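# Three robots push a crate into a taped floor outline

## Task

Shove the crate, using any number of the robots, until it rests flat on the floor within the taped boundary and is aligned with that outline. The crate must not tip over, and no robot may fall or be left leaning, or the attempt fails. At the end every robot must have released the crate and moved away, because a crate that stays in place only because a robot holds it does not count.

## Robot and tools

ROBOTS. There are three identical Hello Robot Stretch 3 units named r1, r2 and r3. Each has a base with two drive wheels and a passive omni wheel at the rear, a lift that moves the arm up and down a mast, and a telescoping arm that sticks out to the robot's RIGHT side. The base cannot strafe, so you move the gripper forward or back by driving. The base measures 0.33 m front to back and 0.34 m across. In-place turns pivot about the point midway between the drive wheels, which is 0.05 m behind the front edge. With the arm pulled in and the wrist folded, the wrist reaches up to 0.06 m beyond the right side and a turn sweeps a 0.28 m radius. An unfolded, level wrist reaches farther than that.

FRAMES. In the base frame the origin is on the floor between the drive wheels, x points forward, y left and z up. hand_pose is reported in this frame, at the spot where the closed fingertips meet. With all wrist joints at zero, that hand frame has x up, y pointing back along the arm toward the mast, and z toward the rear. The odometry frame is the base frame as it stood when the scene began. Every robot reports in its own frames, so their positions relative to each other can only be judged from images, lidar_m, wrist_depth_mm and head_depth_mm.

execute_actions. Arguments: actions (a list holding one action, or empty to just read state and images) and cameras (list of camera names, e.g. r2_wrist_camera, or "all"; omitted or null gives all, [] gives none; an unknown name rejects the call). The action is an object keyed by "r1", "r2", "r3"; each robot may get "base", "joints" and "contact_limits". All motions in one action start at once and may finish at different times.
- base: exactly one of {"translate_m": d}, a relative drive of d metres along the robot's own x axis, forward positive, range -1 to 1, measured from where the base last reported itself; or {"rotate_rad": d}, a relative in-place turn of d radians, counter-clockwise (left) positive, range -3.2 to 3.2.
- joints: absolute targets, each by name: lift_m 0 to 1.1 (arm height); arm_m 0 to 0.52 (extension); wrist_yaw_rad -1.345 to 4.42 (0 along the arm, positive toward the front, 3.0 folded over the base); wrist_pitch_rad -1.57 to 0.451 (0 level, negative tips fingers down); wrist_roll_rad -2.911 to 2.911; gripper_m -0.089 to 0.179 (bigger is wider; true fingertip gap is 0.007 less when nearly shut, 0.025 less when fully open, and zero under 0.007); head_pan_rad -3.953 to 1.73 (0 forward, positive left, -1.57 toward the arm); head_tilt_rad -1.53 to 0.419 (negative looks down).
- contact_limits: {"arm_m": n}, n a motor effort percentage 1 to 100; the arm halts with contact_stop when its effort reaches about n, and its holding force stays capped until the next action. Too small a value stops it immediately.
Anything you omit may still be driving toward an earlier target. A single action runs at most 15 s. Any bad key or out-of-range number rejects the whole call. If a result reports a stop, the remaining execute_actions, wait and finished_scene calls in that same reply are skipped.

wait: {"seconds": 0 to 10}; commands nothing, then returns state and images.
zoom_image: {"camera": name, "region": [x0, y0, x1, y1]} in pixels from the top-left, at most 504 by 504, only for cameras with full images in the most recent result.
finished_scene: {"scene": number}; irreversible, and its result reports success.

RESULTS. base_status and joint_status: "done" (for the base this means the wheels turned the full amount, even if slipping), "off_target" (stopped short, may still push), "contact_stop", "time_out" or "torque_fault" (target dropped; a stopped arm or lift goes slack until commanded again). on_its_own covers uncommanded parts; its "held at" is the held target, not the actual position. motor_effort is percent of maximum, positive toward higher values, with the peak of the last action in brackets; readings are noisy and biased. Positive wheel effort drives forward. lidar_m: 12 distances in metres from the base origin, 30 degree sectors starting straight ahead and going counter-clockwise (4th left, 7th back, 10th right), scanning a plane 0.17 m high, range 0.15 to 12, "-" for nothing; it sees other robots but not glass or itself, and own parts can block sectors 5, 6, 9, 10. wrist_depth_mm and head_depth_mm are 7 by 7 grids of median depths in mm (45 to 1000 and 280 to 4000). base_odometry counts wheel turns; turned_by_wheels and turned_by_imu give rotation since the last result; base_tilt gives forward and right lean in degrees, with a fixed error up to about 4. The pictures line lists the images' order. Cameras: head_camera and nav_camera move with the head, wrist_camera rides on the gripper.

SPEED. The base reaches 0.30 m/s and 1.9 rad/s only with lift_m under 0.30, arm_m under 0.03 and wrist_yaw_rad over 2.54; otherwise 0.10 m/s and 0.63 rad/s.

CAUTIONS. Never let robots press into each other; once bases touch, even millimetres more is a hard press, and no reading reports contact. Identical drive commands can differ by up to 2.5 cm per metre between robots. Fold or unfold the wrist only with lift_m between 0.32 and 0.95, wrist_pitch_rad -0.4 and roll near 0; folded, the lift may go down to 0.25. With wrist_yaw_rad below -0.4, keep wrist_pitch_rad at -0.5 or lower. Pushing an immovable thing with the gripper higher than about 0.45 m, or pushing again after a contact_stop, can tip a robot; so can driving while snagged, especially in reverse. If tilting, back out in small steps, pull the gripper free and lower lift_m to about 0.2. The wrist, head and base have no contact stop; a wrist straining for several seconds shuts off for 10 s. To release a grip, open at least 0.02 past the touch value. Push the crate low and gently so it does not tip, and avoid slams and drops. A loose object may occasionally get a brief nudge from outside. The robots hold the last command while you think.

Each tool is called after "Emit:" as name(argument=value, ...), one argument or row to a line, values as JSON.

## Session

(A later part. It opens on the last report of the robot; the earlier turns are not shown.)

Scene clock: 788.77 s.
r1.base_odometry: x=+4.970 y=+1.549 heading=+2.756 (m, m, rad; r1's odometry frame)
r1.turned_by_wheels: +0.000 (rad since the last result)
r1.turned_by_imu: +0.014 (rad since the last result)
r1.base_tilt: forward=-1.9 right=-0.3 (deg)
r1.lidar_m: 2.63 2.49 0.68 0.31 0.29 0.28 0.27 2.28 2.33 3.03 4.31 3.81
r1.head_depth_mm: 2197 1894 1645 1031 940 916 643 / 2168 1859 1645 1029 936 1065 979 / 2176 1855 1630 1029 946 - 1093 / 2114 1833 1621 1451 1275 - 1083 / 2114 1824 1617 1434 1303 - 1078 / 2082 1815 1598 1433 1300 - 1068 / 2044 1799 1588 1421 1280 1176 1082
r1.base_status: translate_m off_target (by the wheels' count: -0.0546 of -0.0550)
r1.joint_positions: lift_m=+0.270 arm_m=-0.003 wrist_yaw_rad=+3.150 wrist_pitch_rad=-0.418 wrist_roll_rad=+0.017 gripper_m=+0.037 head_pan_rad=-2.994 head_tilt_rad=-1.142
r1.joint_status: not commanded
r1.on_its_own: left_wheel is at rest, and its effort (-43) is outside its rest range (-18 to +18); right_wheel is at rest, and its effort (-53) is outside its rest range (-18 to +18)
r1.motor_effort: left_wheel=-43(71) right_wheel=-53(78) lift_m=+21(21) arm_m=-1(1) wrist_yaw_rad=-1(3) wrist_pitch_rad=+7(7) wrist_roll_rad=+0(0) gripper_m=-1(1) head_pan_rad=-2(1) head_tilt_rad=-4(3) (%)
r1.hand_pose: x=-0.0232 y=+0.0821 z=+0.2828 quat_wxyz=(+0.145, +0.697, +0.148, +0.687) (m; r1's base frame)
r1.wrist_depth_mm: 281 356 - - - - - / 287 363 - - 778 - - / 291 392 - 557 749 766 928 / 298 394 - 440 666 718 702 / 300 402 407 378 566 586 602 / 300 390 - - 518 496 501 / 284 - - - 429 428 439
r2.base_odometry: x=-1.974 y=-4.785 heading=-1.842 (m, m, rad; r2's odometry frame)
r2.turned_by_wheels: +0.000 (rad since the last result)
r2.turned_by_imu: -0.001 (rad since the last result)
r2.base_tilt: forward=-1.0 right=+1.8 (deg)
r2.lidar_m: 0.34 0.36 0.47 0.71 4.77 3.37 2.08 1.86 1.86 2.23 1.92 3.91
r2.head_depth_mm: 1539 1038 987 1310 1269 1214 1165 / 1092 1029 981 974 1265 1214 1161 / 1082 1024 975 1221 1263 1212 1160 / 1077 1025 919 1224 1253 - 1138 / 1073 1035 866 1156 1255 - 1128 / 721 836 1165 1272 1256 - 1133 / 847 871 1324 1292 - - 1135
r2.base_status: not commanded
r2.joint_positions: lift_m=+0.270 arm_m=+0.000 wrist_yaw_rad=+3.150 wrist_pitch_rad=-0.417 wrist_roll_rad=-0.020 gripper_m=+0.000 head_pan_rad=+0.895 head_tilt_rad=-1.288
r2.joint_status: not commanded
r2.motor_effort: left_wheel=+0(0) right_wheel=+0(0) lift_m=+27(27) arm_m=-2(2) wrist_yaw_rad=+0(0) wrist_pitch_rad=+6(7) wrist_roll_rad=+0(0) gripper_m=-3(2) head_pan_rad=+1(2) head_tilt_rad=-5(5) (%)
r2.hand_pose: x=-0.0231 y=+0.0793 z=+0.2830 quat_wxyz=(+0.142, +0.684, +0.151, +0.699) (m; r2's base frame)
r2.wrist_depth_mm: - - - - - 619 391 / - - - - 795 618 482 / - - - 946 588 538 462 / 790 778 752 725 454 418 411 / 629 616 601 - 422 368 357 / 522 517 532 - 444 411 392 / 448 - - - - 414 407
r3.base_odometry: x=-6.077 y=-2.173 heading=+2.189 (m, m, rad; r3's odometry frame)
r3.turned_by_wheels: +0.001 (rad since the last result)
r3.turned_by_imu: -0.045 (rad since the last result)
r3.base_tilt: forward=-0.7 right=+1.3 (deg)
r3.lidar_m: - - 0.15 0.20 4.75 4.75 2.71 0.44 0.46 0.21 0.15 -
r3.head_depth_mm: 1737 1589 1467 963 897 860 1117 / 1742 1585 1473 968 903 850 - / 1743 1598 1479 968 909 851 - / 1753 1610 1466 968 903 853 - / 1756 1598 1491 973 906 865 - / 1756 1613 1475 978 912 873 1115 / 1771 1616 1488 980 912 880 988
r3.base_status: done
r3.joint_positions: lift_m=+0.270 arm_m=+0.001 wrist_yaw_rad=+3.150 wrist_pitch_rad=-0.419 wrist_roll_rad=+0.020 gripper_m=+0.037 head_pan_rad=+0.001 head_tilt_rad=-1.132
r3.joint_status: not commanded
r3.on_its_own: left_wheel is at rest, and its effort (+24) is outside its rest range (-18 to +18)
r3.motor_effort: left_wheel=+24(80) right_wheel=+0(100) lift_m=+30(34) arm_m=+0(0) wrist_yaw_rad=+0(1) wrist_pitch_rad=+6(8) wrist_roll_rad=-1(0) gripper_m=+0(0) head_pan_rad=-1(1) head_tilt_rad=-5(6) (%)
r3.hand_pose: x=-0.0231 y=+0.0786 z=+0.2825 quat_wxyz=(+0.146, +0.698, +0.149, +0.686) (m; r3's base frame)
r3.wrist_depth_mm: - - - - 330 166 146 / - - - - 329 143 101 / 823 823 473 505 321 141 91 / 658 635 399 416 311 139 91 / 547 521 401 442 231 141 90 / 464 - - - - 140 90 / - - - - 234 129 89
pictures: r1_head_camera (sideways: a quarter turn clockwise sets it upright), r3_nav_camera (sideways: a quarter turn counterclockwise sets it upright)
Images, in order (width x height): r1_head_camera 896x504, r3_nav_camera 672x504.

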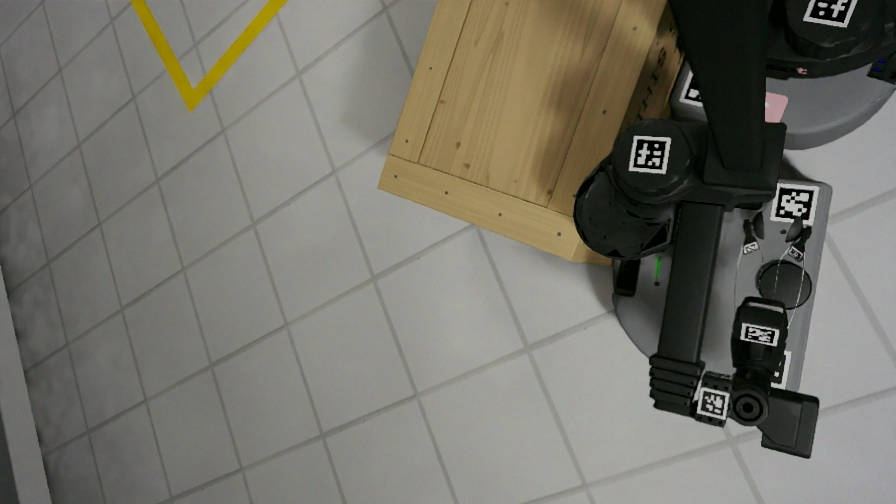

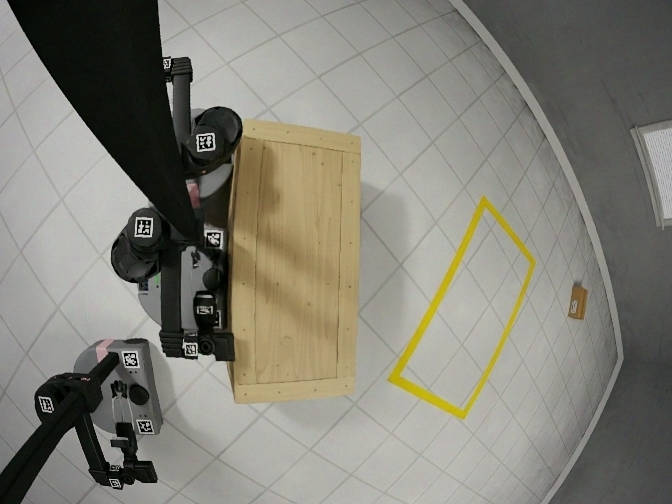

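Emit:
execute_actions(
  actions=[
    {"r1":{"base":{"translate_m":0.04}},"r2":{"base":{"translate_m":-0.8}},"r3":{"base":{"translate_m":-0.55}}},
  ],
  cameras=[],
)

Emit:
execute_actions(
  actions=[
    {"r1":{"base":{"rotate_rad":-0.38}},"r3":{"base":{"rotate_rad":2.73},"joints":{"head_pan_rad":-3.14}},"r2":{"joints":{"head_pan_rad":0.2,"head_tilt_rad":-0.7}}},
  ],
  cameras=[],
)

Emit:
execute_actions(
  actions=[
    {"r1":{"base":{"translate_m":-0.14}},"r3":{"base":{"translate_m":-0.31}}},
  ],
  cameras=["r1_head_camera","r3_head_camera","r2_head_camera"],
)

Scene clock: 805.17 s.
r1.base_odometry: x=+4.932 y=+1.564 heading=+2.756 (m, m, rad; r1's odometry frame)
r1.turned_by_wheels: +0.000 (rad since the last result)
r1.turned_by_imu: +0.002 (rad since the last result)
r1.base_tilt: forward=-2.0 right=-0.5 (deg)
r1.lidar_m: 2.59 0.41 0.45 0.71 0.38 0.32 0.31 2.31 2.36 3.09 4.29 3.76
r1.head_depth_mm: 2176 1891 1659 1038 942 1064 1112 / 2166 1864 1640 1034 954 1227 1099 / 2147 1860 1632 1030 950 - 1088 / 2138 1835 1618 1456 1270 - 1074 / 2123 1818 1614 1433 1305 - 1077 / 2080 1807 1591 1428 1290 - 1074 / 2063 1814 1589 1412 1280 1175 1077
r1.base_status: done
r1.joint_positions: lift_m=+0.270 arm_m=-0.003 wrist_yaw_rad=+3.150 wrist_pitch_rad=-0.418 wrist_roll_rad=+0.017 gripper_m=+0.037 head_pan_rad=-2.994 head_tilt_rad=-1.142
r1.joint_status: not commanded
r1.motor_effort: left_wheel=-1(32) right_wheel=+1(42) lift_m=+21(21) arm_m=-1(1) wrist_yaw_rad=+0(0) wrist_pitch_rad=+7(7) wrist_roll_rad=+0(0) gripper_m=+0(1) head_pan_rad=-2(2) head_tilt_rad=-3(3) (%)
r1.hand_pose: x=-0.0232 y=+0.0821 z=+0.2828 quat_wxyz=(+0.145, +0.697, +0.148, +0.687) (m; r1's base frame)
r1.wrist_depth_mm: 320 410 - - - - - / 322 426 - - - - - / 327 451 - 908 924 929 567 / 337 466 - 713 732 623 429 / 339 467 578 603 604 543 385 / 342 451 - - 513 497 366 / 328 - - - 429 434 399
r2.base_odometry: x=-1.760 y=-4.015 heading=-1.842 (m, m, rad; r2's odometry frame)
r2.turned_by_wheels: +0.000 (rad since the last result)
r2.turned_by_imu: -0.001 (rad since the last result)
r2.base_tilt: forward=-1.1 right=+1.7 (deg)
r2.lidar_m: 1.14 0.68 0.74 4.19 4.26 2.28 1.41 1.26 1.26 1.51 2.83 2.50
r2.head_depth_mm: 1507 1466 1388 1327 1272 1213 1166 / 1358 972 1362 1320 1265 1210 1161 / 1368 906 1211 1317 1257 1212 1156 / 887 1201 1218 1309 1256 - 1143 / 1494 1398 1344 1301 1265 - 1130 / 1501 1432 1357 1301 1258 - 1131 / 1496 1413 1349 1289 - - 1130
r2.base_status: done
r2.joint_positions: lift_m=+0.270 arm_m=+0.000 wrist_yaw_rad=+3.150 wrist_pitch_rad=-0.417 wrist_roll_rad=-0.020 gripper_m=+0.000 head_pan_rad=+0.895 head_tilt_rad=-1.288
r2.joint_status: not commanded
r2.motor_effort: left_wheel=+0(12) right_wheel=+0(4) lift_m=+27(27) arm_m=-3(2) wrist_yaw_rad=+0(0) wrist_pitch_rad=+6(6) wrist_roll_rad=+0(0) gripper_m=-2(1) head_pan_rad=+2(2) head_tilt_rad=-6(5) (%)
r2.hand_pose: x=-0.0231 y=+0.0793 z=+0.2830 quat_wxyz=(+0.142, +0.684, +0.151, +0.699) (m; r2's base frame)
r2.wrist_depth_mm: - - - - - - - / - - - - - - - / - - 996 961 919 856 535 / 800 773 751 717 705 632 448 / 631 616 604 - 580 546 460 / 513 515 529 - 486 475 465 / 444 - - - - 411 406
r3.base_odometry: x=-5.758 y=-2.622 heading=+2.189 (m, m, rad; r3's odometry frame)
r3.turned_by_wheels: +0.000 (rad since the last result)
r3.turned_by_imu: -0.003 (rad since the last result)
r3.base_tilt: forward=-0.7 right=+1.3 (deg)
r3.lidar_m: 0.60 0.44 0.45 3.22 4.35 4.01 2.27 0.67 1.97 2.27 2.41 0.62
r3.head_depth_mm: 1753 1128 1064 1346 1265 1183 1114 / 1731 1138 1067 1334 1269 1194 - / 1765 1138 1073 1340 1273 1202 - / 1748 1141 1077 1339 1277 1199 - / 1752 1144 1082 1340 1284 1202 - / 1759 1145 1090 1207 1155 1197 1147 / 1769 1148 864 844 1159 1204 1137
r3.base_status: done
r3.joint_positions: lift_m=+0.270 arm_m=+0.001 wrist_yaw_rad=+3.150 wrist_pitch_rad=-0.419 wrist_roll_rad=+0.020 gripper_m=+0.037 head_pan_rad=+0.001 head_tilt_rad=-1.132
r3.joint_status: not commanded
r3.motor_effort: left_wheel=+1(12) right_wheel=+1(9) lift_m=+30(30) arm_m=+0(0) wrist_yaw_rad=-1(1) wrist_pitch_rad=+6(6) wrist_roll_rad=+0(1) gripper_m=-1(1) head_pan_rad=-1(1) head_tilt_rad=-5(5) (%)
r3.hand_pose: x=-0.0231 y=+0.0786 z=+0.2825 quat_wxyz=(+0.146, +0.698, +0.149, +0.686) (m; r3's base frame)
r3.wrist_depth_mm: - - - - - - 425 / - - - - - - - / 839 828 819 815 828 532 504 / 660 655 653 653 655 496 402 / 548 544 555 538 558 505 363 / 466 - - - - 462 403 / - - - - 400 402 405
pictures: none
No camera images: the call's "cameras" was empty. Leave "cameras" out to get every camera's image.

Scene clock: 808.10 s.
r1.base_odometry: x=+4.932 y=+1.564 heading=+2.377 (m, m, rad; r1's odometry frame)
r1.turned_by_wheels: -0.380 (rad since the last result)
r1.turned_by_imu: -0.380 (rad since the last result)
r1.base_tilt: forward=-2.0 right=-0.4 (deg)
r1.lidar_m: 3.24 2.49 0.45 2.60 0.55 0.35 0.31 0.31 2.31 2.45 3.58 4.28
r1.head_depth_mm: 2190 1880 1649 1046 1132 1240 968 / 2187 1866 1644 1036 1111 1238 1062 / 2165 1863 1636 1027 991 - 1084 / 2113 1842 1629 1022 979 - 1076 / 2114 1827 1590 1053 1210 - 1078 / 2098 1794 1589 1430 1292 - 1073 / 2080 1794 1580 1419 1283 1168 1077
r1.base_status: done
r1.joint_positions: lift_m=+0.270 arm_m=-0.003 wrist_yaw_rad=+3.150 wrist_pitch_rad=-0.418 wrist_roll_rad=+0.017 gripper_m=+0.037 head_pan_rad=-2.994 head_tilt_rad=-1.142
r1.joint_status: not commanded
r1.motor_effort: left_wheel=+2(7) right_wheel=-2(9) lift_m=+21(21) arm_m=-1(1) wrist_yaw_rad=+0(0) wrist_pitch_rad=+7(7) wrist_roll_rad=+0(0) gripper_m=+0(1) head_pan_rad=-2(2) head_tilt_rad=-3(4) (%)
r1.hand_pose: x=-0.0232 y=+0.0821 z=+0.2828 quat_wxyz=(+0.145, +0.697, +0.148, +0.687) (m; r1's base frame)
r1.wrist_depth_mm: 557 - - - - 355 - / 533 - - - - - 900 / 519 891 - 599 565 901 943 / 498 693 - 462 432 667 719 / 475 587 585 514 450 553 599 / 469 508 - - 480 485 497 / 412 - - - 434 432 437
r2.base_odometry: x=-1.760 y=-4.015 heading=-1.842 (m, m, rad; r2's odometry frame)
r2.turned_by_wheels: +0.000 (rad since the last result)
r2.turned_by_imu: -0.001 (rad since the last result)
r2.base_tilt: forward=-1.2 right=+1.8 (deg)
r2.lidar_m: 1.14 0.60 3.47 4.16 4.23 2.28 1.41 1.26 1.26 1.52 2.83 2.50
r2.head_depth_mm: - 3354 2496 1968 1634 1392 1210 / - 3326 2430 1943 1621 1377 1206 / 3831 3238 2414 1642 1608 1368 1198 / 3614 3204 1696 1525 1591 1358 1189 / 3450 3147 1685 1577 1477 1278 1182 / 3266 3144 1609 1077 919 1152 1164 / 497 558 1256 1545 1276 1191 1170
r2.base_status: not commanded
r2.joint_positions: lift_m=+0.270 arm_m=+0.000 wrist_yaw_rad=+3.150 wrist_pitch_rad=-0.417 wrist_roll_rad=-0.020 gripper_m=+0.000 head_pan_rad=+0.207 head_tilt_rad=-0.705
r2.joint_status: all done
r2.motor_effort: left_wheel=+0(0) right_wheel=+0(0) lift_m=+27(27) arm_m=-2(2) wrist_yaw_rad=+0(0) wrist_pitch_rad=+7(6) wrist_roll_rad=+0(0) gripper_m=-2(2) head_pan_rad=-4(38) head_tilt_rad=+3(33) (%)
r2.hand_pose: x=-0.0231 y=+0.0793 z=+0.2830 quat_wxyz=(+0.142, +0.684, +0.151, +0.699) (m; r2's base frame)
r2.wrist_depth_mm: - - - - - - - / - - - - - - - / - - 996 968 923 888 857 / 794 766 745 729 718 688 665 / 622 615 608 - 576 567 554 / 523 516 534 - 488 475 469 / 448 - - - - 412 403
r3.base_odometry: x=-5.758 y=-2.622 heading=-1.365 (m, m, rad; r3's odometry frame)
r3.turned_by_wheels: +2.730 (rad since the last result)
r3.turned_by_imu: +2.680 (rad since the last result)
r3.base_tilt: forward=-0.8 right=+1.2 (deg)
r3.lidar_m: 3.44 2.18 0.67 1.98 2.41 2.41 0.61 0.60 0.39 0.45 3.41 4.35
r3.head_depth_mm: 1738 1578 1459 1354 1262 1162 1113 / 1737 1589 1463 1364 1290 - 1112 / 1738 1603 1426 1361 - - 1114 / 1749 1135 1113 1358 1296 - 1112 / 1757 1139 1084 1346 1288 - 1118 / 1760 1150 1070 1328 1280 1184 1117 / 1776 1145 1054 1222 1121 1175 1128
r3.base_status: done
r3.joint_positions: lift_m=+0.270 arm_m=+0.001 wrist_yaw_rad=+3.150 wrist_pitch_rad=-0.419 wrist_roll_rad=+0.020 gripper_m=+0.037 head_pan_rad=-3.133 head_tilt_rad=-1.132
r3.joint_status: all done
r3.motor_effort: left_wheel=-2(7) right_wheel=+4(16) lift_m=+30(30) arm_m=+0(0) wrist_yaw_rad=+0(0) wrist_pitch_rad=+6(6) wrist_roll_rad=-1(0) gripper_m=+0(0) head_pan_rad=-4(58) head_tilt_rad=-5(5) (%)
r3.hand_pose: x=-0.0231 y=+0.0785 z=+0.2825 quat_wxyz=(+0.146, +0.698, +0.149, +0.686) (m; r3's base frame)
r3.wrist_depth_mm: - - - - - - 537 / - - - - - 678 631 / 826 825 830 816 785 624 614 / 660 658 657 649 653 623 652 / 538 541 550 545 564 543 546 / 465 - - - - 461 465 / - - - - 399 407 406
pictures: none
No camera images: the call's "cameras" was empty. Leave "cameras" out to get every camera's image.

Scene clock: 810.97 s.
r1.base_odometry: x=+5.033 y=+1.468 heading=+2.376 (m, m, rad; r1's odometry frame)
r1.turned_by_wheels: -0.001 (rad since the last result)
r1.turned_by_imu: +0.088 (rad since the last result)
r1.base_tilt: forward=-2.0 right=-0.4 (deg)
r1.lidar_m: 3.02 1.15 1.17 0.46 0.43 0.30 0.28 0.28 2.30 2.54 3.97 4.33
r1.head_depth_mm: 2216 1879 1650 1040 967 1241 993 / 2174 1875 1647 1033 968 1236 1096 / 2151 1853 1638 1029 955 - 1088 / 2136 1833 1608 1022 950 - 1074 / 2124 1822 1598 1064 1002 - 1074 / 2105 1814 1603 1424 1291 - 1073 / 2073 1778 1579 1416 1280 1174 1076
r1.base_status: translate_m off_target (by the wheels' count: -0.1396 of -0.1400)
r1.joint_positions: lift_m=+0.270 arm_m=-0.003 wrist_yaw_rad=+3.151 wrist_pitch_rad=-0.417 wrist_roll_rad=+0.017 gripper_m=+0.037 head_pan_rad=-2.995 head_tilt_rad=-1.142
r1.joint_status: not commanded
r1.on_its_own: left_wheel is at rest, and its effort (-48) is outside its rest range (-18 to +18); right_wheel is at rest, and its effort (-48) is outside its rest range (-18 to +18)
r1.motor_effort: left_wheel=-48(71) right_wheel=-48(70) lift_m=+21(22) arm_m=-1(2) wrist_yaw_rad=-1(5) wrist_pitch_rad=+7(7) wrist_roll_rad=+0(0) gripper_m=+0(0) head_pan_rad=-1(2) head_tilt_rad=-4(4) (%)
r1.hand_pose: x=-0.0233 y=+0.0821 z=+0.2828 quat_wxyz=(+0.145, +0.697, +0.149, +0.687) (m; r1's base frame)
r1.wrist_depth_mm: 393 587 - - - - - / 393 581 - - - - 937 / 383 554 - 561 942 942 884 / 379 540 - 478 736 715 718 / 366 540 560 512 599 590 591 / 363 504 - - 516 508 503 / 329 - - - 434 431 430
r2.base_odometry: x=-1.760 y=-4.015 heading=-1.842 (m, m, rad; r2's odometry frame)
r2.turned_by_wheels: +0.000 (rad since the last result)
r2.turned_by_imu: -0.001 (rad since the last result)
r2.base_tilt: forward=-1.3 right=+1.8 (deg)
r2.lidar_m: 0.82 0.84 3.48 4.20 4.26 2.28 1.41 1.26 1.26 1.51 2.83 2.49
r2.head_depth_mm: - 3355 2471 1966 1622 1390 1206 / - 3297 2445 1939 1613 1384 1203 / 3752 3104 2411 1667 1596 1371 1198 / 3483 2866 962 1125 1368 1368 1195 / 3417 3144 1679 1469 1365 1338 1187 / 3284 3078 1678 1302 1492 1349 1182 / 3110 3079 1607 1538 1498 1341 1172
r2.base_status: not commanded
r2.joint_positions: lift_m=+0.270 arm_m=+0.000 wrist_yaw_rad=+3.150 wrist_pitch_rad=-0.417 wrist_roll_rad=-0.020 gripper_m=+0.000 head_pan_rad=+0.207 head_tilt_rad=-0.705
r2.joint_status: not commanded
r2.motor_effort: left_wheel=+0(0) right_wheel=+0(0) lift_m=+26(27) arm_m=-2(2) wrist_yaw_rad=+0(0) wrist_pitch_rad=+7(6) wrist_roll_rad=+0(0) gripper_m=-2(2) head_pan_rad=-3(3) head_tilt_rad=+2(3) (%)
r2.hand_pose: x=-0.0231 y=+0.0793 z=+0.2830 quat_wxyz=(+0.142, +0.684, +0.151, +0.699) (m; r2's base frame)
r2.wrist_depth_mm: - - - - - - - / - - - - - - - / - - 983 955 924 890 867 / 793 773 743 725 712 694 676 / 626 615 607 - 580 569 551 / 523 514 529 - 491 476 468 / 447 - - - - 412 405
r3.base_odometry: x=-5.822 y=-2.318 heading=-1.365 (m, m, rad; r3's odometry frame)
r3.turned_by_wheels: +0.000 (rad since the last result)
r3.turned_by_imu: -0.002 (rad since the last result)
r3.base_tilt: forward=-0.8 right=+1.3 (deg)
r3.lidar_m: 3.62 0.90 0.85 2.09 2.53 2.13 0.33 0.32 0.35 0.35 0.46 4.63
r3.head_depth_mm: 1734 1581 1453 1359 1267 1161 1117 / 1732 1594 1469 1359 1289 - 1118 / 1747 1604 1483 1352 - - 1113 / 1757 1600 1059 980 1186 - 1114 / 1737 1613 1051 975 1143 - 1118 / 1767 1611 1053 981 1058 1210 1118 / 1782 1619 1053 984 944 1165 1013
r3.base_status: done
r3.joint_positions: lift_m=+0.270 arm_m=+0.001 wrist_yaw_rad=+3.150 wrist_pitch_rad=-0.419 wrist_roll_rad=+0.020 gripper_m=+0.037 head_pan_rad=-3.133 head_tilt_rad=-1.132
r3.joint_status: not commanded
r3.motor_effort: left_wheel=-1(9) right_wheel=+4(8) lift_m=+30(30) arm_m=-1(1) wrist_yaw_rad=+0(0) wrist_pitch_rad=+6(6) wrist_roll_rad=+0(0) gripper_m=-1(0) head_pan_rad=-4(4) head_tilt_rad=-6(6) (%)
r3.hand_pose: x=-0.0231 y=+0.0785 z=+0.2825 quat_wxyz=(+0.146, +0.698, +0.149, +0.686) (m; r3's base frame)
r3.wrist_depth_mm: - - - - - - - / - - - - - - 728 / 825 823 836 825 827 811 724 / 658 658 654 656 657 657 655 / 546 539 551 548 563 542 537 / 462 - - - - 465 463 / - - - - 401 404 407
pictures: r1_head_camera (sideways: a quarter turn clockwise sets it upright), r2_head_camera (sideways: a quarter turn clockwise sets it upright), r3_head_camera (sideways: a quarter turn clockwise sets it upright)
Images, in order (width x height): r1_head_camera 896x504, r2_head_camera 896x504, r3_head_camera 896x504.

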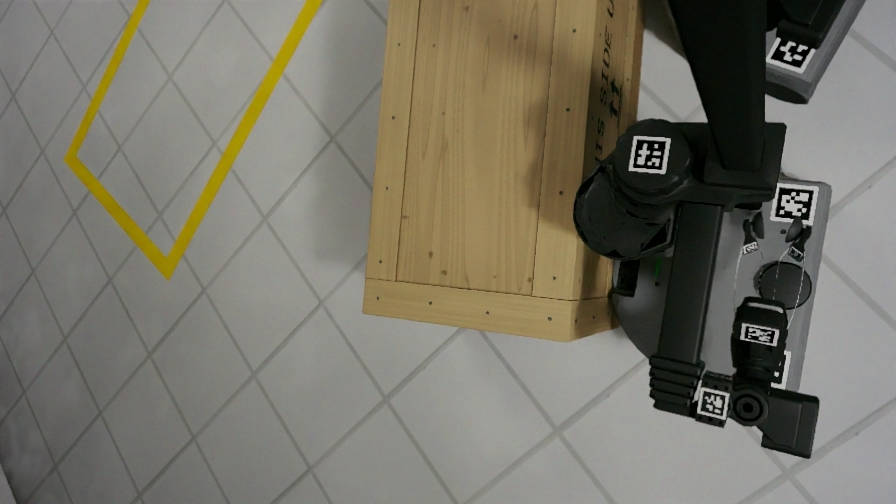

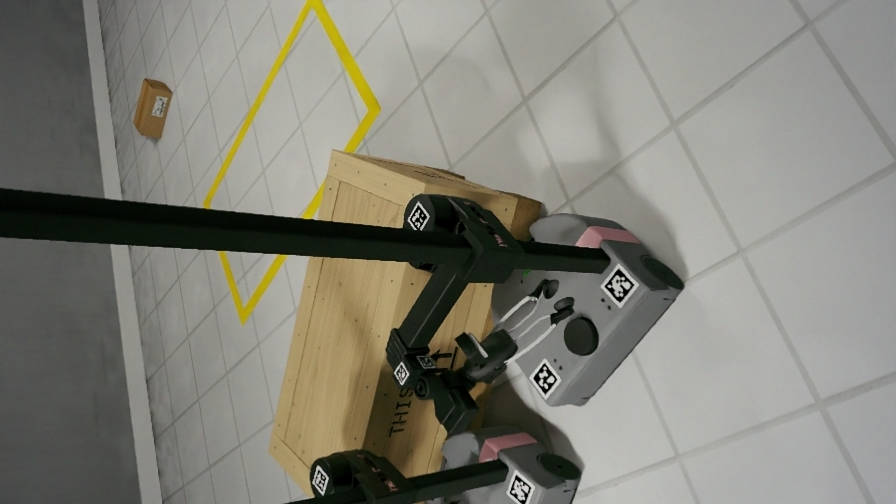

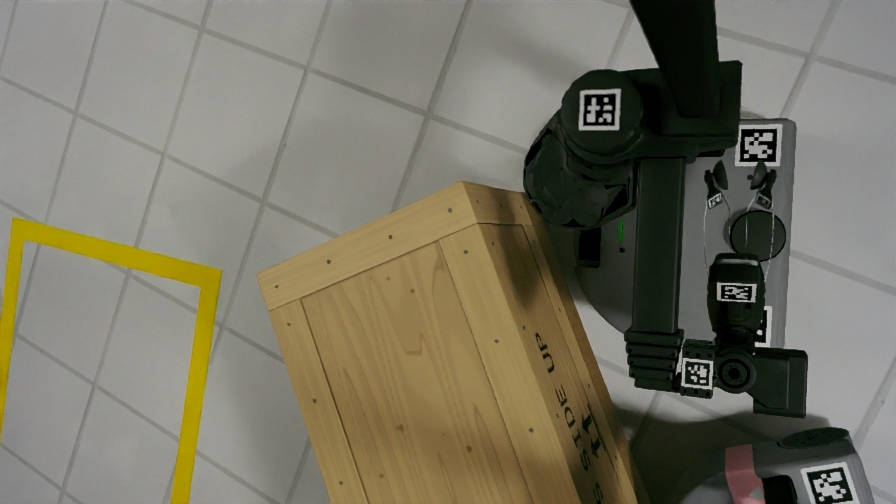

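Emit:
execute_actions(
  actions=[
    {"r1":{"base":{"translate_m":0.004}},"r3":{"base":{"rotate_rad":0.40}}},
  ],
  cameras=[],
)

Emit:
execute_actions(
  actions=[
    {"r3":{"base":{"translate_m":-0.035}}},
  ],
  cameras=[],
)

Emit:
execute_actions(
  actions=[
    {"r1":{"base":{"translate_m":-0.2}},"r3":{"base":{"translate_m":-0.12}}},
  ],
  cameras=["r1_head_camera","r3_head_camera","r2_head_camera"],
)

Scene clock: 815.27 s.
r1.base_odometry: x=+5.030 y=+1.470 heading=+2.376 (m, m, rad; r1's odometry frame)
r1.turned_by_wheels: +0.000 (rad since the last result)
r1.turned_by_imu: +0.001 (rad since the last result)
r1.base_tilt: forward=-2.0 right=-0.5 (deg)
r1.lidar_m: 3.03 1.15 1.16 0.46 0.43 0.30 0.28 0.29 2.30 2.54 3.99 4.33
r1.head_depth_mm: 2168 1880 1647 1042 968 1246 955 / 2160 1865 1640 1032 967 1232 1074 / 2151 1862 1633 1027 953 - 1092 / 2132 1846 1618 1026 951 - 1072 / 2116 1820 1602 1061 1020 - 1075 / 2070 1813 1596 1422 1290 - 1069 / 2085 1787 1584 1426 1290 1174 1079
r1.base_status: done
r1.joint_positions: lift_m=+0.270 arm_m=-0.003 wrist_yaw_rad=+3.150 wrist_pitch_rad=-0.417 wrist_roll_rad=+0.017 gripper_m=+0.037 head_pan_rad=-2.996 head_tilt_rad=-1.142
r1.joint_status: not commanded
r1.motor_effort: left_wheel=+1(39) right_wheel=+0(42) lift_m=+21(21) arm_m=-1(1) wrist_yaw_rad=-1(1) wrist_pitch_rad=+7(7) wrist_roll_rad=+0(0) gripper_m=+0(0) head_pan_rad=-1(1) head_tilt_rad=-3(3) (%)
r1.hand_pose: x=-0.0232 y=+0.0821 z=+0.2828 quat_wxyz=(+0.145, +0.697, +0.149, +0.687) (m; r1's base frame)
r1.wrist_depth_mm: 400 596 - 605 - - - / 390 583 - - - - 949 / 389 590 - 561 923 919 883 / 386 512 - 461 729 700 720 / 371 546 510 495 608 582 595 / 369 501 - - 509 502 509 / 338 - - - 433 430 433
r2.base_odometry: x=-1.760 y=-4.015 heading=-1.842 (m, m, rad; r2's odometry frame)
r2.turned_by_wheels: +0.000 (rad since the last result)
r2.turned_by_imu: -0.001 (rad since the last result)
r2.base_tilt: forward=-1.2 right=+1.8 (deg)
r2.lidar_m: 0.88 0.84 3.47 4.21 4.27 2.28 1.41 1.25 1.26 1.51 2.83 2.49
r2.head_depth_mm: - 3348 2492 1969 1626 1389 1211 / - 3282 2455 1941 1624 1380 1201 / 3739 3195 2404 1649 1603 1378 1197 / 3486 2892 1555 1185 1392 1371 1193 / 3451 3132 1681 1481 1362 1358 1188 / 3284 3063 1661 1249 1449 1347 1178 / 3121 3065 1596 1501 1492 1339 1174
r2.base_status: not commanded
r2.joint_positions: lift_m=+0.270 arm_m=+0.000 wrist_yaw_rad=+3.150 wrist_pitch_rad=-0.417 wrist_roll_rad=-0.020 gripper_m=+0.000 head_pan_rad=+0.207 head_tilt_rad=-0.705
r2.joint_status: not commanded
r2.motor_effort: left_wheel=+0(0) right_wheel=+0(0) lift_m=+27(27) arm_m=-2(2) wrist_yaw_rad=-1(0) wrist_pitch_rad=+7(6) wrist_roll_rad=+0(0) gripper_m=-2(2) head_pan_rad=-4(4) head_tilt_rad=+3(2) (%)
r2.hand_pose: x=-0.0231 y=+0.0793 z=+0.2830 quat_wxyz=(+0.142, +0.684, +0.151, +0.699) (m; r2's base frame)
r2.wrist_depth_mm: - - - - - - - / - - - - - - - / - - 995 953 930 905 863 / 786 774 752 724 705 692 666 / 626 616 600 - 578 565 550 / 521 520 530 - 492 480 469 / 448 - - - - 412 407
r3.base_odometry: x=-5.822 y=-2.318 heading=-0.965 (m, m, rad; r3's odometry frame)
r3.turned_by_wheels: +0.400 (rad since the last result)
r3.turned_by_imu: +0.392 (rad since the last result)
r3.base_tilt: forward=-0.7 right=+1.2 (deg)
r3.lidar_m: 0.90 0.85 2.08 2.36 2.13 0.34 0.32 0.33 0.35 0.35 4.65 4.51
r3.head_depth_mm: 1733 1582 1471 1353 1255 1166 1114 / 1736 1592 1051 965 1265 - 1116 / 1750 1594 1046 970 - - 1107 / 1749 1604 1047 972 1145 - 1114 / 1756 1599 1053 977 1265 - 1114 / 1769 1615 1053 981 1254 1191 1118 / 1776 1620 1054 990 1113 1055 1131
r3.base_status: done
r3.joint_positions: lift_m=+0.270 arm_m=+0.001 wrist_yaw_rad=+3.150 wrist_pitch_rad=-0.419 wrist_roll_rad=+0.020 gripper_m=+0.037 head_pan_rad=-3.134 head_tilt_rad=-1.132
r3.joint_status: not commanded
r3.motor_effort: left_wheel=-2(8) right_wheel=+5(12) lift_m=+30(31) arm_m=+0(0) wrist_yaw_rad=+0(0) wrist_pitch_rad=+7(6) wrist_roll_rad=-1(0) gripper_m=-1(1) head_pan_rad=-4(4) head_tilt_rad=-6(5) (%)
r3.hand_pose: x=-0.0231 y=+0.0785 z=+0.2825 quat_wxyz=(+0.146, +0.698, +0.149, +0.686) (m; r3's base frame)
r3.wrist_depth_mm: - - - - - - - / - - - - - - - / 828 832 835 822 817 823 834 / 659 659 656 657 653 655 645 / 347 545 552 547 562 545 542 / 338 - - - - 463 465 / - - - - 400 404 407
pictures: none
No camera images: the call's "cameras" was empty. Leave "cameras" out to get every camera's image.

Scene clock: 816.60 s.
r1.base_odometry: x=+5.030 y=+1.470 heading=+2.376 (m, m, rad; r1's odometry frame)
r1.turned_by_wheels: +0.000 (rad since the last result)
r1.turned_by_imu: +0.000 (rad since the last result)
r1.base_tilt: forward=-2.0 right=-0.4 (deg)
r1.lidar_m: 3.02 1.15 1.17 0.46 0.43 0.30 0.28 0.29 2.30 2.53 3.95 4.33
r1.head_depth_mm: 2173 1885 1639 1039 965 1089 979 / 2173 1873 1645 1036 967 1225 1083 / 2152 1849 1628 1027 958 - 1085 / 2125 1860 1619 1016 951 - 1074 / 2125 1826 1611 1066 1023 - 1078 / 2089 1802 1593 1434 1289 - 1071 / 2076 1788 1585 1419 1285 1175 1077
r1.base_status: not commanded
r1.joint_positions: lift_m=+0.270 arm_m=-0.003 wrist_yaw_rad=+3.150 wrist_pitch_rad=-0.417 wrist_roll_rad=+0.017 gripper_m=+0.037 head_pan_rad=-2.996 head_tilt_rad=-1.142
r1.joint_status: not commanded
r1.motor_effort: left_wheel=+0(1) right_wheel=+0(0) lift_m=+22(22) arm_m=-1(1) wrist_yaw_rad=-1(1) wrist_pitch_rad=+7(7) wrist_roll_rad=+0(0) gripper_m=+1(0) head_pan_rad=-1(1) head_tilt_rad=-3(3) (%)
r1.hand_pose: x=-0.0232 y=+0.0821 z=+0.2828 quat_wxyz=(+0.145, +0.697, +0.149, +0.687) (m; r1's base frame)
r1.wrist_depth_mm: 403 578 394 - - - - / 393 589 - - - - 962 / 383 555 - 594 938 944 889 / 381 471 - 461 718 704 714 / 379 509 473 501 604 583 586 / 366 504 - - 519 500 495 / 332 - - - 437 433 432
r2.base_odometry: x=-1.760 y=-4.015 heading=-1.842 (m, m, rad; r2's odometry frame)
r2.turned_by_wheels: +0.000 (rad since the last result)
r2.turned_by_imu: +0.000 (rad since the last result)
r2.base_tilt: forward=-1.0 right=+1.6 (deg)
r2.lidar_m: 0.91 0.88 3.48 4.17 4.26 2.29 1.41 1.26 1.26 1.51 2.83 2.49
r2.head_depth_mm: - 3344 2476 1970 1634 1388 1210 / - 3260 2426 1941 1621 1380 1200 / 3729 3086 2412 1650 1599 1371 1197 / 3546 3010 1584 1218 1424 1369 1196 / 3413 3152 1689 1485 1413 1359 1182 / 3249 3104 1674 1272 1472 1350 1177 / 3118 3042 1607 1535 1498 1336 1171
r2.base_status: not commanded
r2.joint_positions: lift_m=+0.270 arm_m=+0.000 wrist_yaw_rad=+3.150 wrist_pitch_rad=-0.417 wrist_roll_rad=-0.020 gripper_m=+0.000 head_pan_rad=+0.207 head_tilt_rad=-0.705
r2.joint_status: not commanded
r2.motor_effort: left_wheel=+0(0) right_wheel=+0(0) lift_m=+27(27) arm_m=-2(2) wrist_yaw_rad=-1(0) wrist_pitch_rad=+6(6) wrist_roll_rad=+0(0) gripper_m=-2(2) head_pan_rad=-4(4) head_tilt_rad=+3(3) (%)
r2.hand_pose: x=-0.0231 y=+0.0793 z=+0.2830 quat_wxyz=(+0.142, +0.684, +0.151, +0.699) (m; r2's base frame)
r2.wrist_depth_mm: - - - - - - - / - - - - - - - / - - 993 967 922 891 861 / 795 763 750 718 703 690 670 / 627 619 600 - 583 560 553 / 521 518 530 - 490 479 476 / 447 - - - - 413 405
r3.base_odometry: x=-5.842 y=-2.290 heading=-0.965 (m, m, rad; r3's odometry frame)
r3.turned_by_wheels: +0.000 (rad since the last result)
r3.turned_by_imu: +0.000 (rad since the last result)
r3.base_tilt: forward=-0.7 right=+1.3 (deg)
r3.lidar_m: 0.93 0.88 2.10 2.39 2.11 0.30 0.29 0.30 0.40 0.34 4.67 4.54
r3.head_depth_mm: 1725 1577 1460 1353 1264 1163 1111 / 1740 1588 1055 964 974 - 1115 / 1733 1583 1042 973 - - 1114 / 1746 1608 1041 976 1012 - 1115 / 1751 1606 1054 977 1132 - 1115 / 1777 1615 1057 977 1244 1190 1119 / 1765 1611 1056 981 1103 1058 1120
r3.base_status: done
r3.joint_positions: lift_m=+0.270 arm_m=+0.001 wrist_yaw_rad=+3.150 wrist_pitch_rad=-0.419 wrist_roll_rad=+0.020 gripper_m=+0.037 head_pan_rad=-3.134 head_tilt_rad=-1.132
r3.joint_status: not commanded
r3.motor_effort: left_wheel=-2(10) right_wheel=+4(10) lift_m=+30(31) arm_m=+0(1) wrist_yaw_rad=+0(0) wrist_pitch_rad=+6(6) wrist_roll_rad=+0(0) gripper_m=+0(1) head_pan_rad=-5(4) head_tilt_rad=-5(6) (%)
r3.hand_pose: x=-0.0231 y=+0.0785 z=+0.2825 quat_wxyz=(+0.146, +0.698, +0.149, +0.686) (m; r3's base frame)
r3.wrist_depth_mm: - - - - - - - / - - - - - - - / 778 829 819 835 825 824 809 / 304 656 653 655 651 648 658 / 306 542 558 544 561 549 540 / 300 - - - - 464 461 / - - - - 399 406 408
pictures: none
No camera images: the call's "cameras" was empty. Leave "cameras" out to get every camera's image.

Scene clock: 819.23 s.
r1.base_odometry: x=+5.174 y=+1.332 heading=+2.375 (m, m, rad; r1's odometry frame)
r1.turned_by_wheels: -0.001 (rad since the last result)
r1.turned_by_imu: +0.102 (rad since the last result)
r1.base_tilt: forward=-1.8 right=-0.5 (deg)
r1.lidar_m: 2.94 1.27 2.56 0.46 0.35 0.28 0.28 0.30 2.20 2.55 4.46 4.47
r1.head_depth_mm: 2204 1894 1655 1041 942 1015 945 / 2149 1858 1643 1038 948 1198 1061 / 2161 1852 1627 1033 944 - 1087 / 2126 1842 1627 1024 947 - 1071 / 2117 1830 1622 1431 1207 - 1074 / 2105 1804 1598 1434 1292 - 1072 / 2067 1796 1579 1420 1285 1176 1081
r1.base_status: translate_m off_target (by the wheels' count: -0.1995 of -0.2000)
r1.joint_positions: lift_m=+0.270 arm_m=-0.003 wrist_yaw_rad=+3.150 wrist_pitch_rad=-0.417 wrist_roll_rad=+0.017 gripper_m=+0.037 head_pan_rad=-2.995 head_tilt_rad=-1.142
r1.joint_status: not commanded
r1.on_its_own: left_wheel is at rest, and its effort (-54) is outside its rest range (-18 to +18); right_wheel is at rest, and its effort (-57) is outside its rest range (-18 to +18)
r1.motor_effort: left_wheel=-54(69) right_wheel=-57(74) lift_m=+21(22) arm_m=-1(0) wrist_yaw_rad=-1(2) wrist_pitch_rad=+7(7) wrist_roll_rad=+0(0) gripper_m=+1(1) head_pan_rad=-1(1) head_tilt_rad=-4(4) (%)
r1.hand_pose: x=-0.0232 y=+0.0821 z=+0.2828 quat_wxyz=(+0.145, +0.697, +0.148, +0.687) (m; r1's base frame)
r1.wrist_depth_mm: 302 393 - 560 - - - / 305 408 - - - - - / 308 430 - 560 911 937 954 / 310 435 - 455 690 732 716 / 312 447 593 476 594 592 586 / 312 416 - - 513 498 507 / 293 - - - 432 433 437
r2.base_odometry: x=-1.760 y=-4.015 heading=-1.842 (m, m, rad; r2's odometry frame)
r2.turned_by_wheels: +0.000 (rad since the last result)
r2.turned_by_imu: -0.001 (rad since the last result)
r2.base_tilt: forward=-1.1 right=+1.7 (deg)
r2.lidar_m: 0.98 0.98 3.48 4.20 4.26 2.28 1.41 1.26 1.26 1.52 2.83 2.50
r2.head_depth_mm: - 3340 2481 1957 1631 1393 1215 / - 3269 2459 1947 1621 1381 1203 / 3654 2966 1712 1750 1609 1375 1204 / 3605 3181 1645 1429 1488 1368 1190 / 3450 3136 1697 1531 1491 1360 1186 / 3286 3073 1693 1722 1535 1343 1181 / 3016 2786 1431 1597 1553 1341 1172
r2.base_status: not commanded
r2.joint_positions: lift_m=+0.270 arm_m=+0.000 wrist_yaw_rad=+3.150 wrist_pitch_rad=-0.417 wrist_roll_rad=-0.020 gripper_m=+0.000 head_pan_rad=+0.207 head_tilt_rad=-0.705
r2.joint_status: not commanded
r2.motor_effort: left_wheel=+0(0) right_wheel=+0(0) lift_m=+27(27) arm_m=-2(2) wrist_yaw_rad=+0(0) wrist_pitch_rad=+7(6) wrist_roll_rad=+0(0) gripper_m=-2(2) head_pan_rad=-4(3) head_tilt_rad=+2(3) (%)
r2.hand_pose: x=-0.0231 y=+0.0793 z=+0.2830 quat_wxyz=(+0.142, +0.684, +0.151, +0.699) (m; r2's base frame)
r2.wrist_depth_mm: - - - - - - - / - - - - - - - / - - 997 960 924 888 866 / 791 765 743 719 703 697 670 / 631 613 595 - 575 564 549 / 524 518 525 - 494 481 468 / 448 - - - - 413 407
r3.base_odometry: x=-5.910 y=-2.191 heading=-0.965 (m, m, rad; r3's odometry frame)
r3.turned_by_wheels: +0.000 (rad since the last result)
r3.turned_by_imu: +0.015 (rad since the last result)
r3.base_tilt: forward=-0.7 right=+1.3 (deg)
r3.lidar_m: 1.05 0.99 2.18 2.49 2.06 0.28 0.28 0.30 0.35 0.38 4.76 4.58
r3.head_depth_mm: 1718 1582 1455 1352 1259 1161 1116 / 1734 1582 1041 977 929 - 1118 / 1746 1585 1040 967 - - 1107 / 1749 1594 1047 971 992 - 1115 / 1756 1605 1054 973 1175 - 1120 / 1766 1610 1052 976 1245 1179 1117 / 1762 1613 1058 984 1113 1059 1123
r3.base_status: done
r3.joint_positions: lift_m=+0.270 arm_m=+0.001 wrist_yaw_rad=+3.150 wrist_pitch_rad=-0.419 wrist_roll_rad=+0.020 gripper_m=+0.037 head_pan_rad=-3.134 head_tilt_rad=-1.132
r3.joint_status: not commanded
r3.motor_effort: left_wheel=+0(84) right_wheel=+3(85) lift_m=+30(31) arm_m=+0(0) wrist_yaw_rad=-1(1) wrist_pitch_rad=+6(6) wrist_roll_rad=+0(1) gripper_m=+0(0) head_pan_rad=-4(4) head_tilt_rad=-5(5) (%)
r3.hand_pose: x=-0.0232 y=+0.0785 z=+0.2825 quat_wxyz=(+0.146, +0.698, +0.149, +0.686) (m; r3's base frame)
r3.wrist_depth_mm: - - - - - - - / - - - - - - - / 834 837 828 831 829 820 830 / 280 655 662 654 661 659 652 / 284 545 552 544 554 543 542 / 287 - - - - 462 465 / - - - - 403 404 402
pictures: r1_head_camera (sideways: a quarter turn clockwise sets it upright), r2_head_camera (sideways: a quarter turn clockwise sets it upright), r3_head_camera (sideways: a quarter turn clockwise sets it upright)
Images, in order (width x height): r1_head_camera 896x504, r2_head_camera 896x504, r3_head_camera 896x504.

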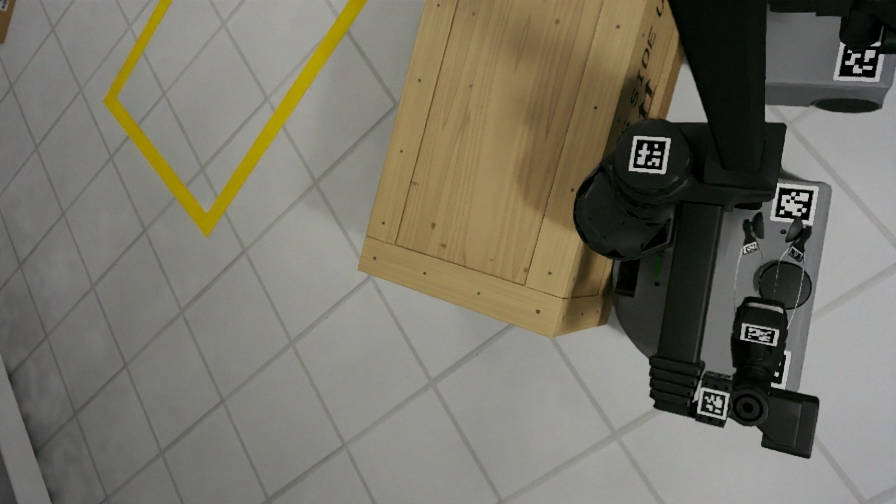

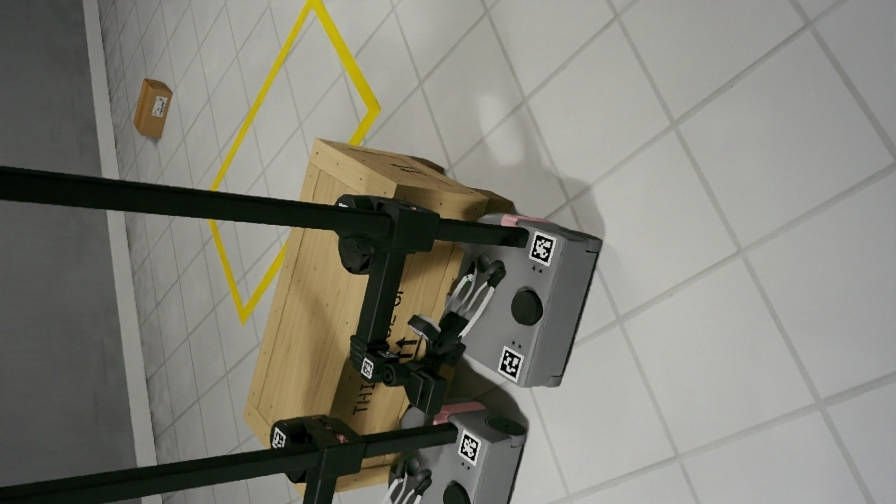

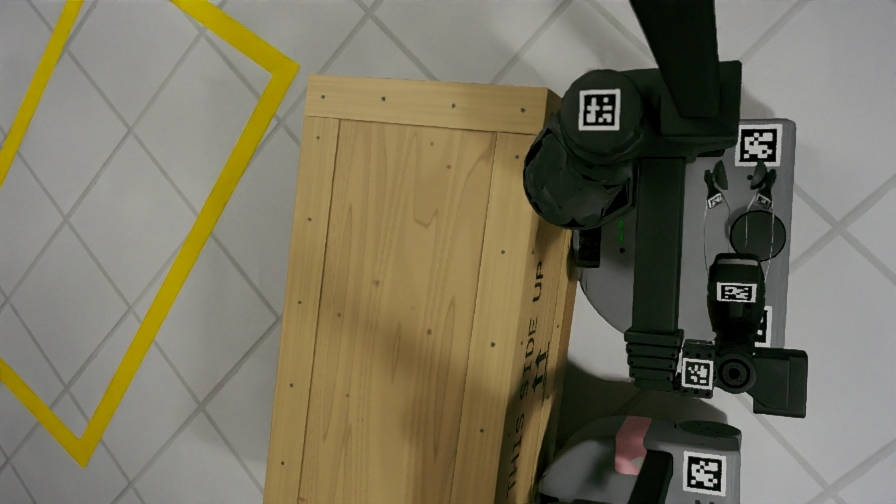

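Emit:
execute_actions(
  actions=[
    {"r1":{"base":{"rotate_rad":-0.17}},"r3":{"base":{"rotate_rad":-0.11}}},
  ],
  cameras=[],
)

Emit:
execute_actions(
  actions=[
    {"r1":{"base":{"translate_m":-0.32}},"r3":{"base":{"translate_m":-0.23}},"r2":{"base":{"translate_m":0.3}}},
  ],
  cameras=["r1_head_camera","r3_head_camera","r2_head_camera"],
)

Scene clock: 828.43 s.
r1.base_odometry: x=+5.174 y=+1.332 heading=+2.205 (m, m, rad; r1's odometry frame)
r1.turned_by_wheels: -0.170 (rad since the last result)
r1.turned_by_imu: -0.163 (rad since the last result)
r1.base_tilt: forward=-1.9 right=-0.5 (deg)
r1.lidar_m: 3.33 1.28 1.27 0.46 0.41 0.29 0.28 0.29 2.20 2.36 3.52 4.45
r1.head_depth_mm: 2184 1899 1649 1037 967 1099 790 / 2161 1859 1654 1042 959 1228 1081 / 2139 1842 1637 1030 957 - 1090 / 2144 1835 1623 1022 948 - 1078 / 2109 1819 1602 1016 954 - 1078 / 2095 1803 1601 1429 1288 - 1072 / 2076 1800 1593 1424 1285 1173 1086
r1.base_status: done
r1.joint_positions: lift_m=+0.270 arm_m=-0.003 wrist_yaw_rad=+3.150 wrist_pitch_rad=-0.417 wrist_roll_rad=+0.017 gripper_m=+0.037 head_pan_rad=-2.995 head_tilt_rad=-1.142
r1.joint_status: not commanded
r1.motor_effort: left_wheel=-5(37) right_wheel=-13(66) lift_m=+22(21) arm_m=-1(1) wrist_yaw_rad=+0(0) wrist_pitch_rad=+7(7) wrist_roll_rad=+0(0) gripper_m=+1(1) head_pan_rad=-1(1) head_tilt_rad=-2(3) (%)
r1.hand_pose: x=-0.0232 y=+0.0821 z=+0.2828 quat_wxyz=(+0.145, +0.697, +0.148, +0.687) (m; r1's base frame)
r1.wrist_depth_mm: 374 543 582 - - - - / 367 534 - - - - - / 363 535 - 606 935 926 928 / 365 470 - 462 720 736 716 / 357 511 486 492 603 586 595 / 352 492 - - 506 504 495 / 320 - - - 433 430 429
r2.base_odometry: x=-1.760 y=-4.015 heading=-1.842 (m, m, rad; r2's odometry frame)
r2.turned_by_wheels: +0.000 (rad since the last result)
r2.turned_by_imu: -0.001 (rad since the last result)
r2.base_tilt: forward=-1.2 right=+1.9 (deg)
r2.lidar_m: 0.98 0.98 3.49 4.16 4.25 2.28 1.41 1.25 1.26 1.51 2.83 2.50
r2.head_depth_mm: - 3334 2477 1960 1624 1393 1209 / - 3261 2460 1956 1617 1376 1202 / 3509 2836 1663 1754 1610 1369 1200 / 3664 3194 1645 1400 1485 1369 1191 / 3445 3149 1687 1573 1493 1353 1184 / 3231 3103 1697 1682 1537 1348 1181 / 3036 2703 1430 1586 1557 1338 1169
r2.base_status: not commanded
r2.joint_positions: lift_m=+0.270 arm_m=+0.000 wrist_yaw_rad=+3.150 wrist_pitch_rad=-0.417 wrist_roll_rad=-0.020 gripper_m=+0.000 head_pan_rad=+0.207 head_tilt_rad=-0.705
r2.joint_status: not commanded
r2.motor_effort: left_wheel=+0(0) right_wheel=+0(0) lift_m=+27(27) arm_m=-2(2) wrist_yaw_rad=+0(0) wrist_pitch_rad=+6(6) wrist_roll_rad=+0(0) gripper_m=-2(2) head_pan_rad=-3(4) head_tilt_rad=+2(3) (%)
r2.hand_pose: x=-0.0231 y=+0.0793 z=+0.2830 quat_wxyz=(+0.142, +0.684, +0.151, +0.699) (m; r2's base frame)
r2.wrist_depth_mm: - - - - - - - / - - - - - - - / - - 998 978 911 898 856 / 789 769 740 725 701 690 664 / 630 619 601 - 576 566 554 / 521 514 533 - 492 474 468 / 449 - - - - 413 405
r3.base_odometry: x=-5.910 y=-2.191 heading=-1.075 (m, m, rad; r3's odometry frame)
r3.turned_by_wheels: -0.110 (rad since the last result)
r3.turned_by_imu: -0.106 (rad since the last result)
r3.base_tilt: forward=-0.7 right=+1.3 (deg)
r3.lidar_m: 2.72 0.99 2.18 2.36 2.04 0.29 0.28 0.29 0.39 0.34 4.24 4.76
r3.head_depth_mm: 1722 1585 1461 1356 1266 1169 1116 / 1733 1590 1434 1332 1277 - 1117 / 1754 1599 1045 968 - - 1111 / 1747 1598 1049 976 972 - 1120 / 1754 1593 1048 978 1092 - 1118 / 1756 1608 1053 976 1234 1187 1111 / 1767 1619 1047 980 1099 1051 1115
r3.base_status: done
r3.joint_positions: lift_m=+0.270 arm_m=+0.001 wrist_yaw_rad=+3.150 wrist_pitch_rad=-0.419 wrist_roll_rad=+0.020 gripper_m=+0.037 head_pan_rad=-3.134 head_tilt_rad=-1.132
r3.joint_status: not commanded
r3.on_its_own: right_wheel is at rest, and its effort (-30) is outside its rest range (-18 to +18)
r3.motor_effort: left_wheel=-3(6) right_wheel=-30(41) lift_m=+30(30) arm_m=+0(0) wrist_yaw_rad=+0(1) wrist_pitch_rad=+6(7) wrist_roll_rad=+0(0) gripper_m=+0(0) head_pan_rad=-4(4) head_tilt_rad=-6(5) (%)
r3.hand_pose: x=-0.0232 y=+0.0785 z=+0.2825 quat_wxyz=(+0.146, +0.698, +0.149, +0.686) (m; r3's base frame)
r3.wrist_depth_mm: - - - - - - - / - - - - - - - / 824 819 829 832 838 820 823 / 658 656 657 651 647 661 649 / 408 540 553 545 566 544 543 / 290 - - - - 462 467 / - - - - 399 403 405
pictures: none
No camera images: the call's "cameras" was empty. Leave "cameras" out to get every camera's image.

Scene clock: 831.10 s.
r1.base_odometry: x=+5.363 y=+1.075 heading=+2.204 (m, m, rad; r1's odometry frame)
r1.turned_by_wheels: -0.001 (rad since the last result)
r1.turned_by_imu: +0.108 (rad since the last result)
r1.base_tilt: forward=-1.9 right=-0.5 (deg)
r1.lidar_m: 3.20 1.17 2.69 0.44 0.38 0.29 0.28 0.29 2.08 2.34 3.86 4.60
r1.head_depth_mm: 2174 1907 1667 1040 952 1091 733 / 2184 1873 1641 1036 955 1213 1066 / 2149 1848 1630 1030 945 - 1088 / 2121 1841 1621 1026 950 - 1075 / 2127 1832 1612 1030 963 - 1077 / 2076 1818 1589 1426 1295 - 1073 / 2020 1800 1590 1424 1288 1171 1076
r1.base_status: translate_m off_target (by the wheels' count: -0.3194 of -0.3200)
r1.joint_positions: lift_m=+0.270 arm_m=-0.003 wrist_yaw_rad=+3.150 wrist_pitch_rad=-0.417 wrist_roll_rad=+0.017 gripper_m=+0.037 head_pan_rad=-2.996 head_tilt_rad=-1.142
r1.joint_status: not commanded
r1.on_its_own: left_wheel is at rest, and its effort (-62) is outside its rest range (-18 to +18); right_wheel is at rest, and its effort (-63) is outside its rest range (-18 to +18)
r1.motor_effort: left_wheel=-62(65) right_wheel=-63(69) lift_m=+21(21) arm_m=-1(1) wrist_yaw_rad=-1(0) wrist_pitch_rad=+7(7) wrist_roll_rad=+0(0) gripper_m=-1(0) head_pan_rad=-1(1) head_tilt_rad=-3(3) (%)
r1.hand_pose: x=-0.0232 y=+0.0821 z=+0.2828 quat_wxyz=(+0.145, +0.697, +0.148, +0.687) (m; r1's base frame)
r1.wrist_depth_mm: 333 462 - 388 - - - / 336 457 - - - - - / 335 491 - 559 919 937 928 / 332 467 - 439 707 712 724 / 330 491 496 465 619 585 587 / 334 449 - - 519 503 499 / 310 - - - 435 434 444
r2.base_odometry: x=-1.840 y=-4.304 heading=-1.842 (m, m, rad; r2's odometry frame)
r2.turned_by_wheels: +0.000 (rad since the last result)
r2.turned_by_imu: -0.001 (rad since the last result)
r2.base_tilt: forward=-1.1 right=+1.9 (deg)
r2.lidar_m: 0.90 0.90 3.24 3.91 4.46 2.69 1.66 1.48 1.48 1.78 2.33 2.26
r2.head_depth_mm: - 3341 2476 1971 1636 1394 1213 / 3770 3266 2461 1945 1620 1379 1207 / 3355 2854 1616 1507 1563 1373 1198 / 3374 3205 1712 1346 1405 1365 1188 / 3192 3164 1701 1313 1452 1358 1187 / 3045 3091 1625 1612 1545 1353 1180 / 2806 2703 1369 1544 1523 1332 1175
r2.base_status: done
r2.joint_positions: lift_m=+0.270 arm_m=+0.000 wrist_yaw_rad=+3.150 wrist_pitch_rad=-0.417 wrist_roll_rad=-0.020 gripper_m=+0.000 head_pan_rad=+0.207 head_tilt_rad=-0.704
r2.joint_status: not commanded
r2.motor_effort: left_wheel=+0(12) right_wheel=+0(6) lift_m=+26(27) arm_m=-3(2) wrist_yaw_rad=+0(0) wrist_pitch_rad=+7(6) wrist_roll_rad=+0(0) gripper_m=-2(3) head_pan_rad=-3(3) head_tilt_rad=+3(3) (%)
r2.hand_pose: x=-0.0231 y=+0.0793 z=+0.2830 quat_wxyz=(+0.142, +0.684, +0.151, +0.699) (m; r2's base frame)
r2.wrist_depth_mm: - - - - - - - / - - - - - - - / - - 989 958 933 900 855 / 794 767 746 728 710 691 676 / 632 616 603 - 573 565 557 / 518 515 529 - 489 475 469 / 449 - - - - 413 408
r3.base_odometry: x=-6.019 y=-1.989 heading=-1.075 (m, m, rad; r3's odometry frame)
r3.turned_by_wheels: +0.000 (rad since the last result)
r3.turned_by_imu: +0.000 (rad since the last result)
r3.base_tilt: forward=-0.7 right=+1.3 (deg)
r3.lidar_m: 2.89 0.90 2.32 2.52 1.90 0.29 0.28 0.29 0.38 0.33 4.01 4.93
r3.head_depth_mm: 1738 1588 1461 1361 1262 1163 1112 / 1738 1586 1464 1341 1296 - 1115 / 1751 1595 1048 973 - - 1121 / 1770 1616 1048 971 970 - 1115 / 1755 1610 1051 976 1081 - 1114 / 1744 1611 1053 978 1201 1174 1119 / 1763 1613 1052 977 1093 1044 1115
r3.base_status: done
r3.joint_positions: lift_m=+0.270 arm_m=+0.001 wrist_yaw_rad=+3.150 wrist_pitch_rad=-0.419 wrist_roll_rad=+0.020 gripper_m=+0.037 head_pan_rad=-3.134 head_tilt_rad=-1.132
r3.joint_status: not commanded
r3.motor_effort: left_wheel=+0(53) right_wheel=-7(71) lift_m=+30(30) arm_m=+0(0) wrist_yaw_rad=+0(0) wrist_pitch_rad=+6(6) wrist_roll_rad=+0(0) gripper_m=+0(1) head_pan_rad=-3(4) head_tilt_rad=-5(6) (%)
r3.hand_pose: x=-0.0232 y=+0.0785 z=+0.2825 quat_wxyz=(+0.146, +0.698, +0.149, +0.686) (m; r3's base frame)
r3.wrist_depth_mm: - - - - - - - / - - - - - - - / 832 833 824 824 834 843 826 / 654 660 657 655 655 661 654 / 543 545 552 537 560 548 543 / 297 - - - - 465 463 / - - - - 400 406 405
pictures: r1_head_camera (sideways: a quarter turn clockwise sets it upright), r2_head_camera (sideways: a quarter turn clockwise sets it upright), r3_head_camera (sideways: a quarter turn clockwise sets it upright)
Images, in order (width x height): r1_head_camera 896x504, r2_head_camera 896x504, r3_head_camera 896x504.

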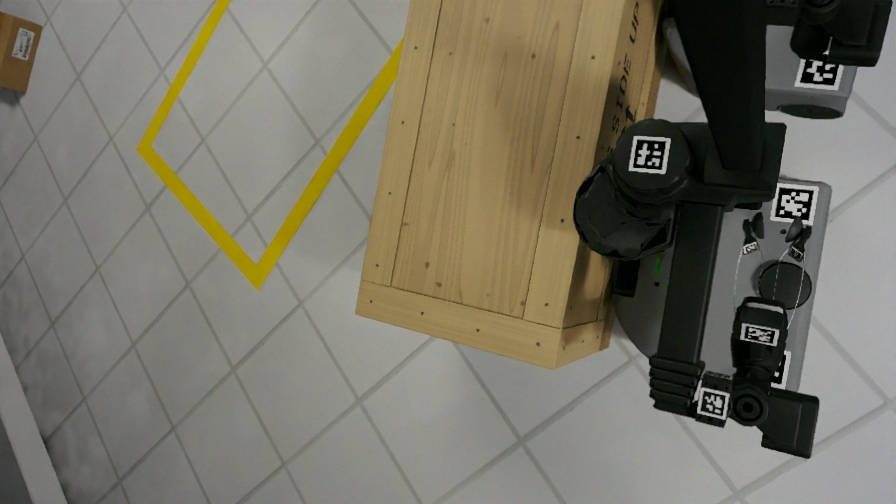

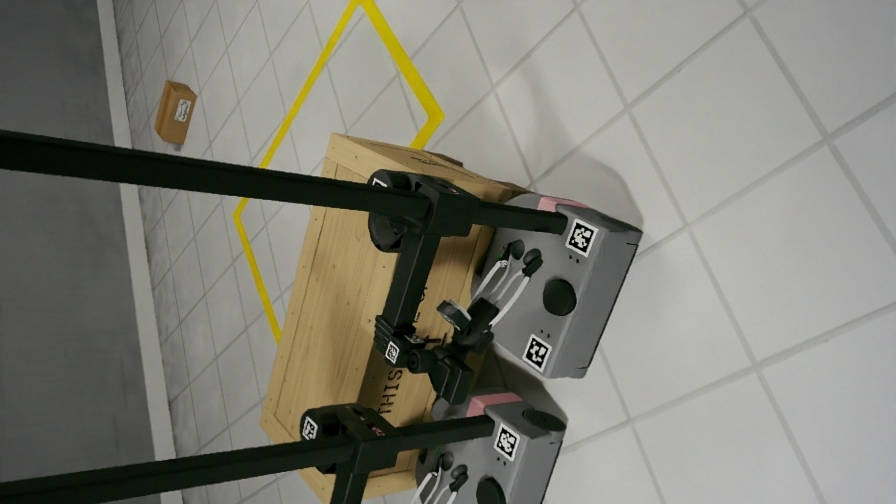

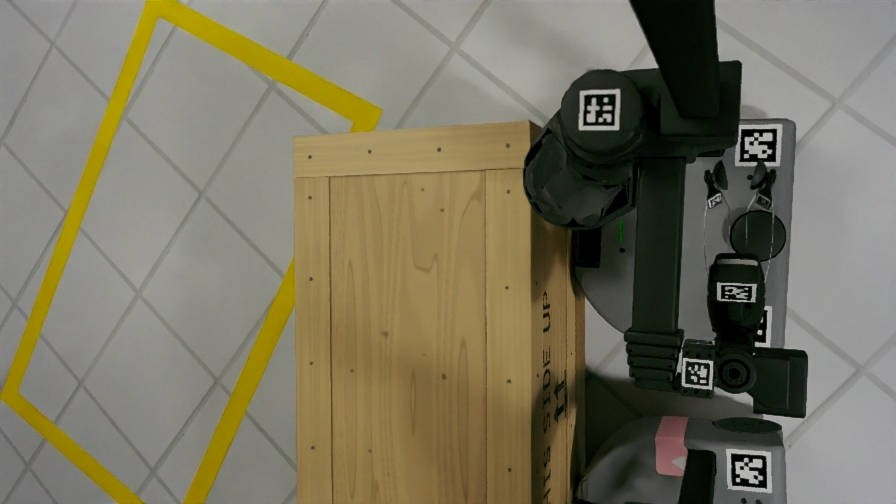

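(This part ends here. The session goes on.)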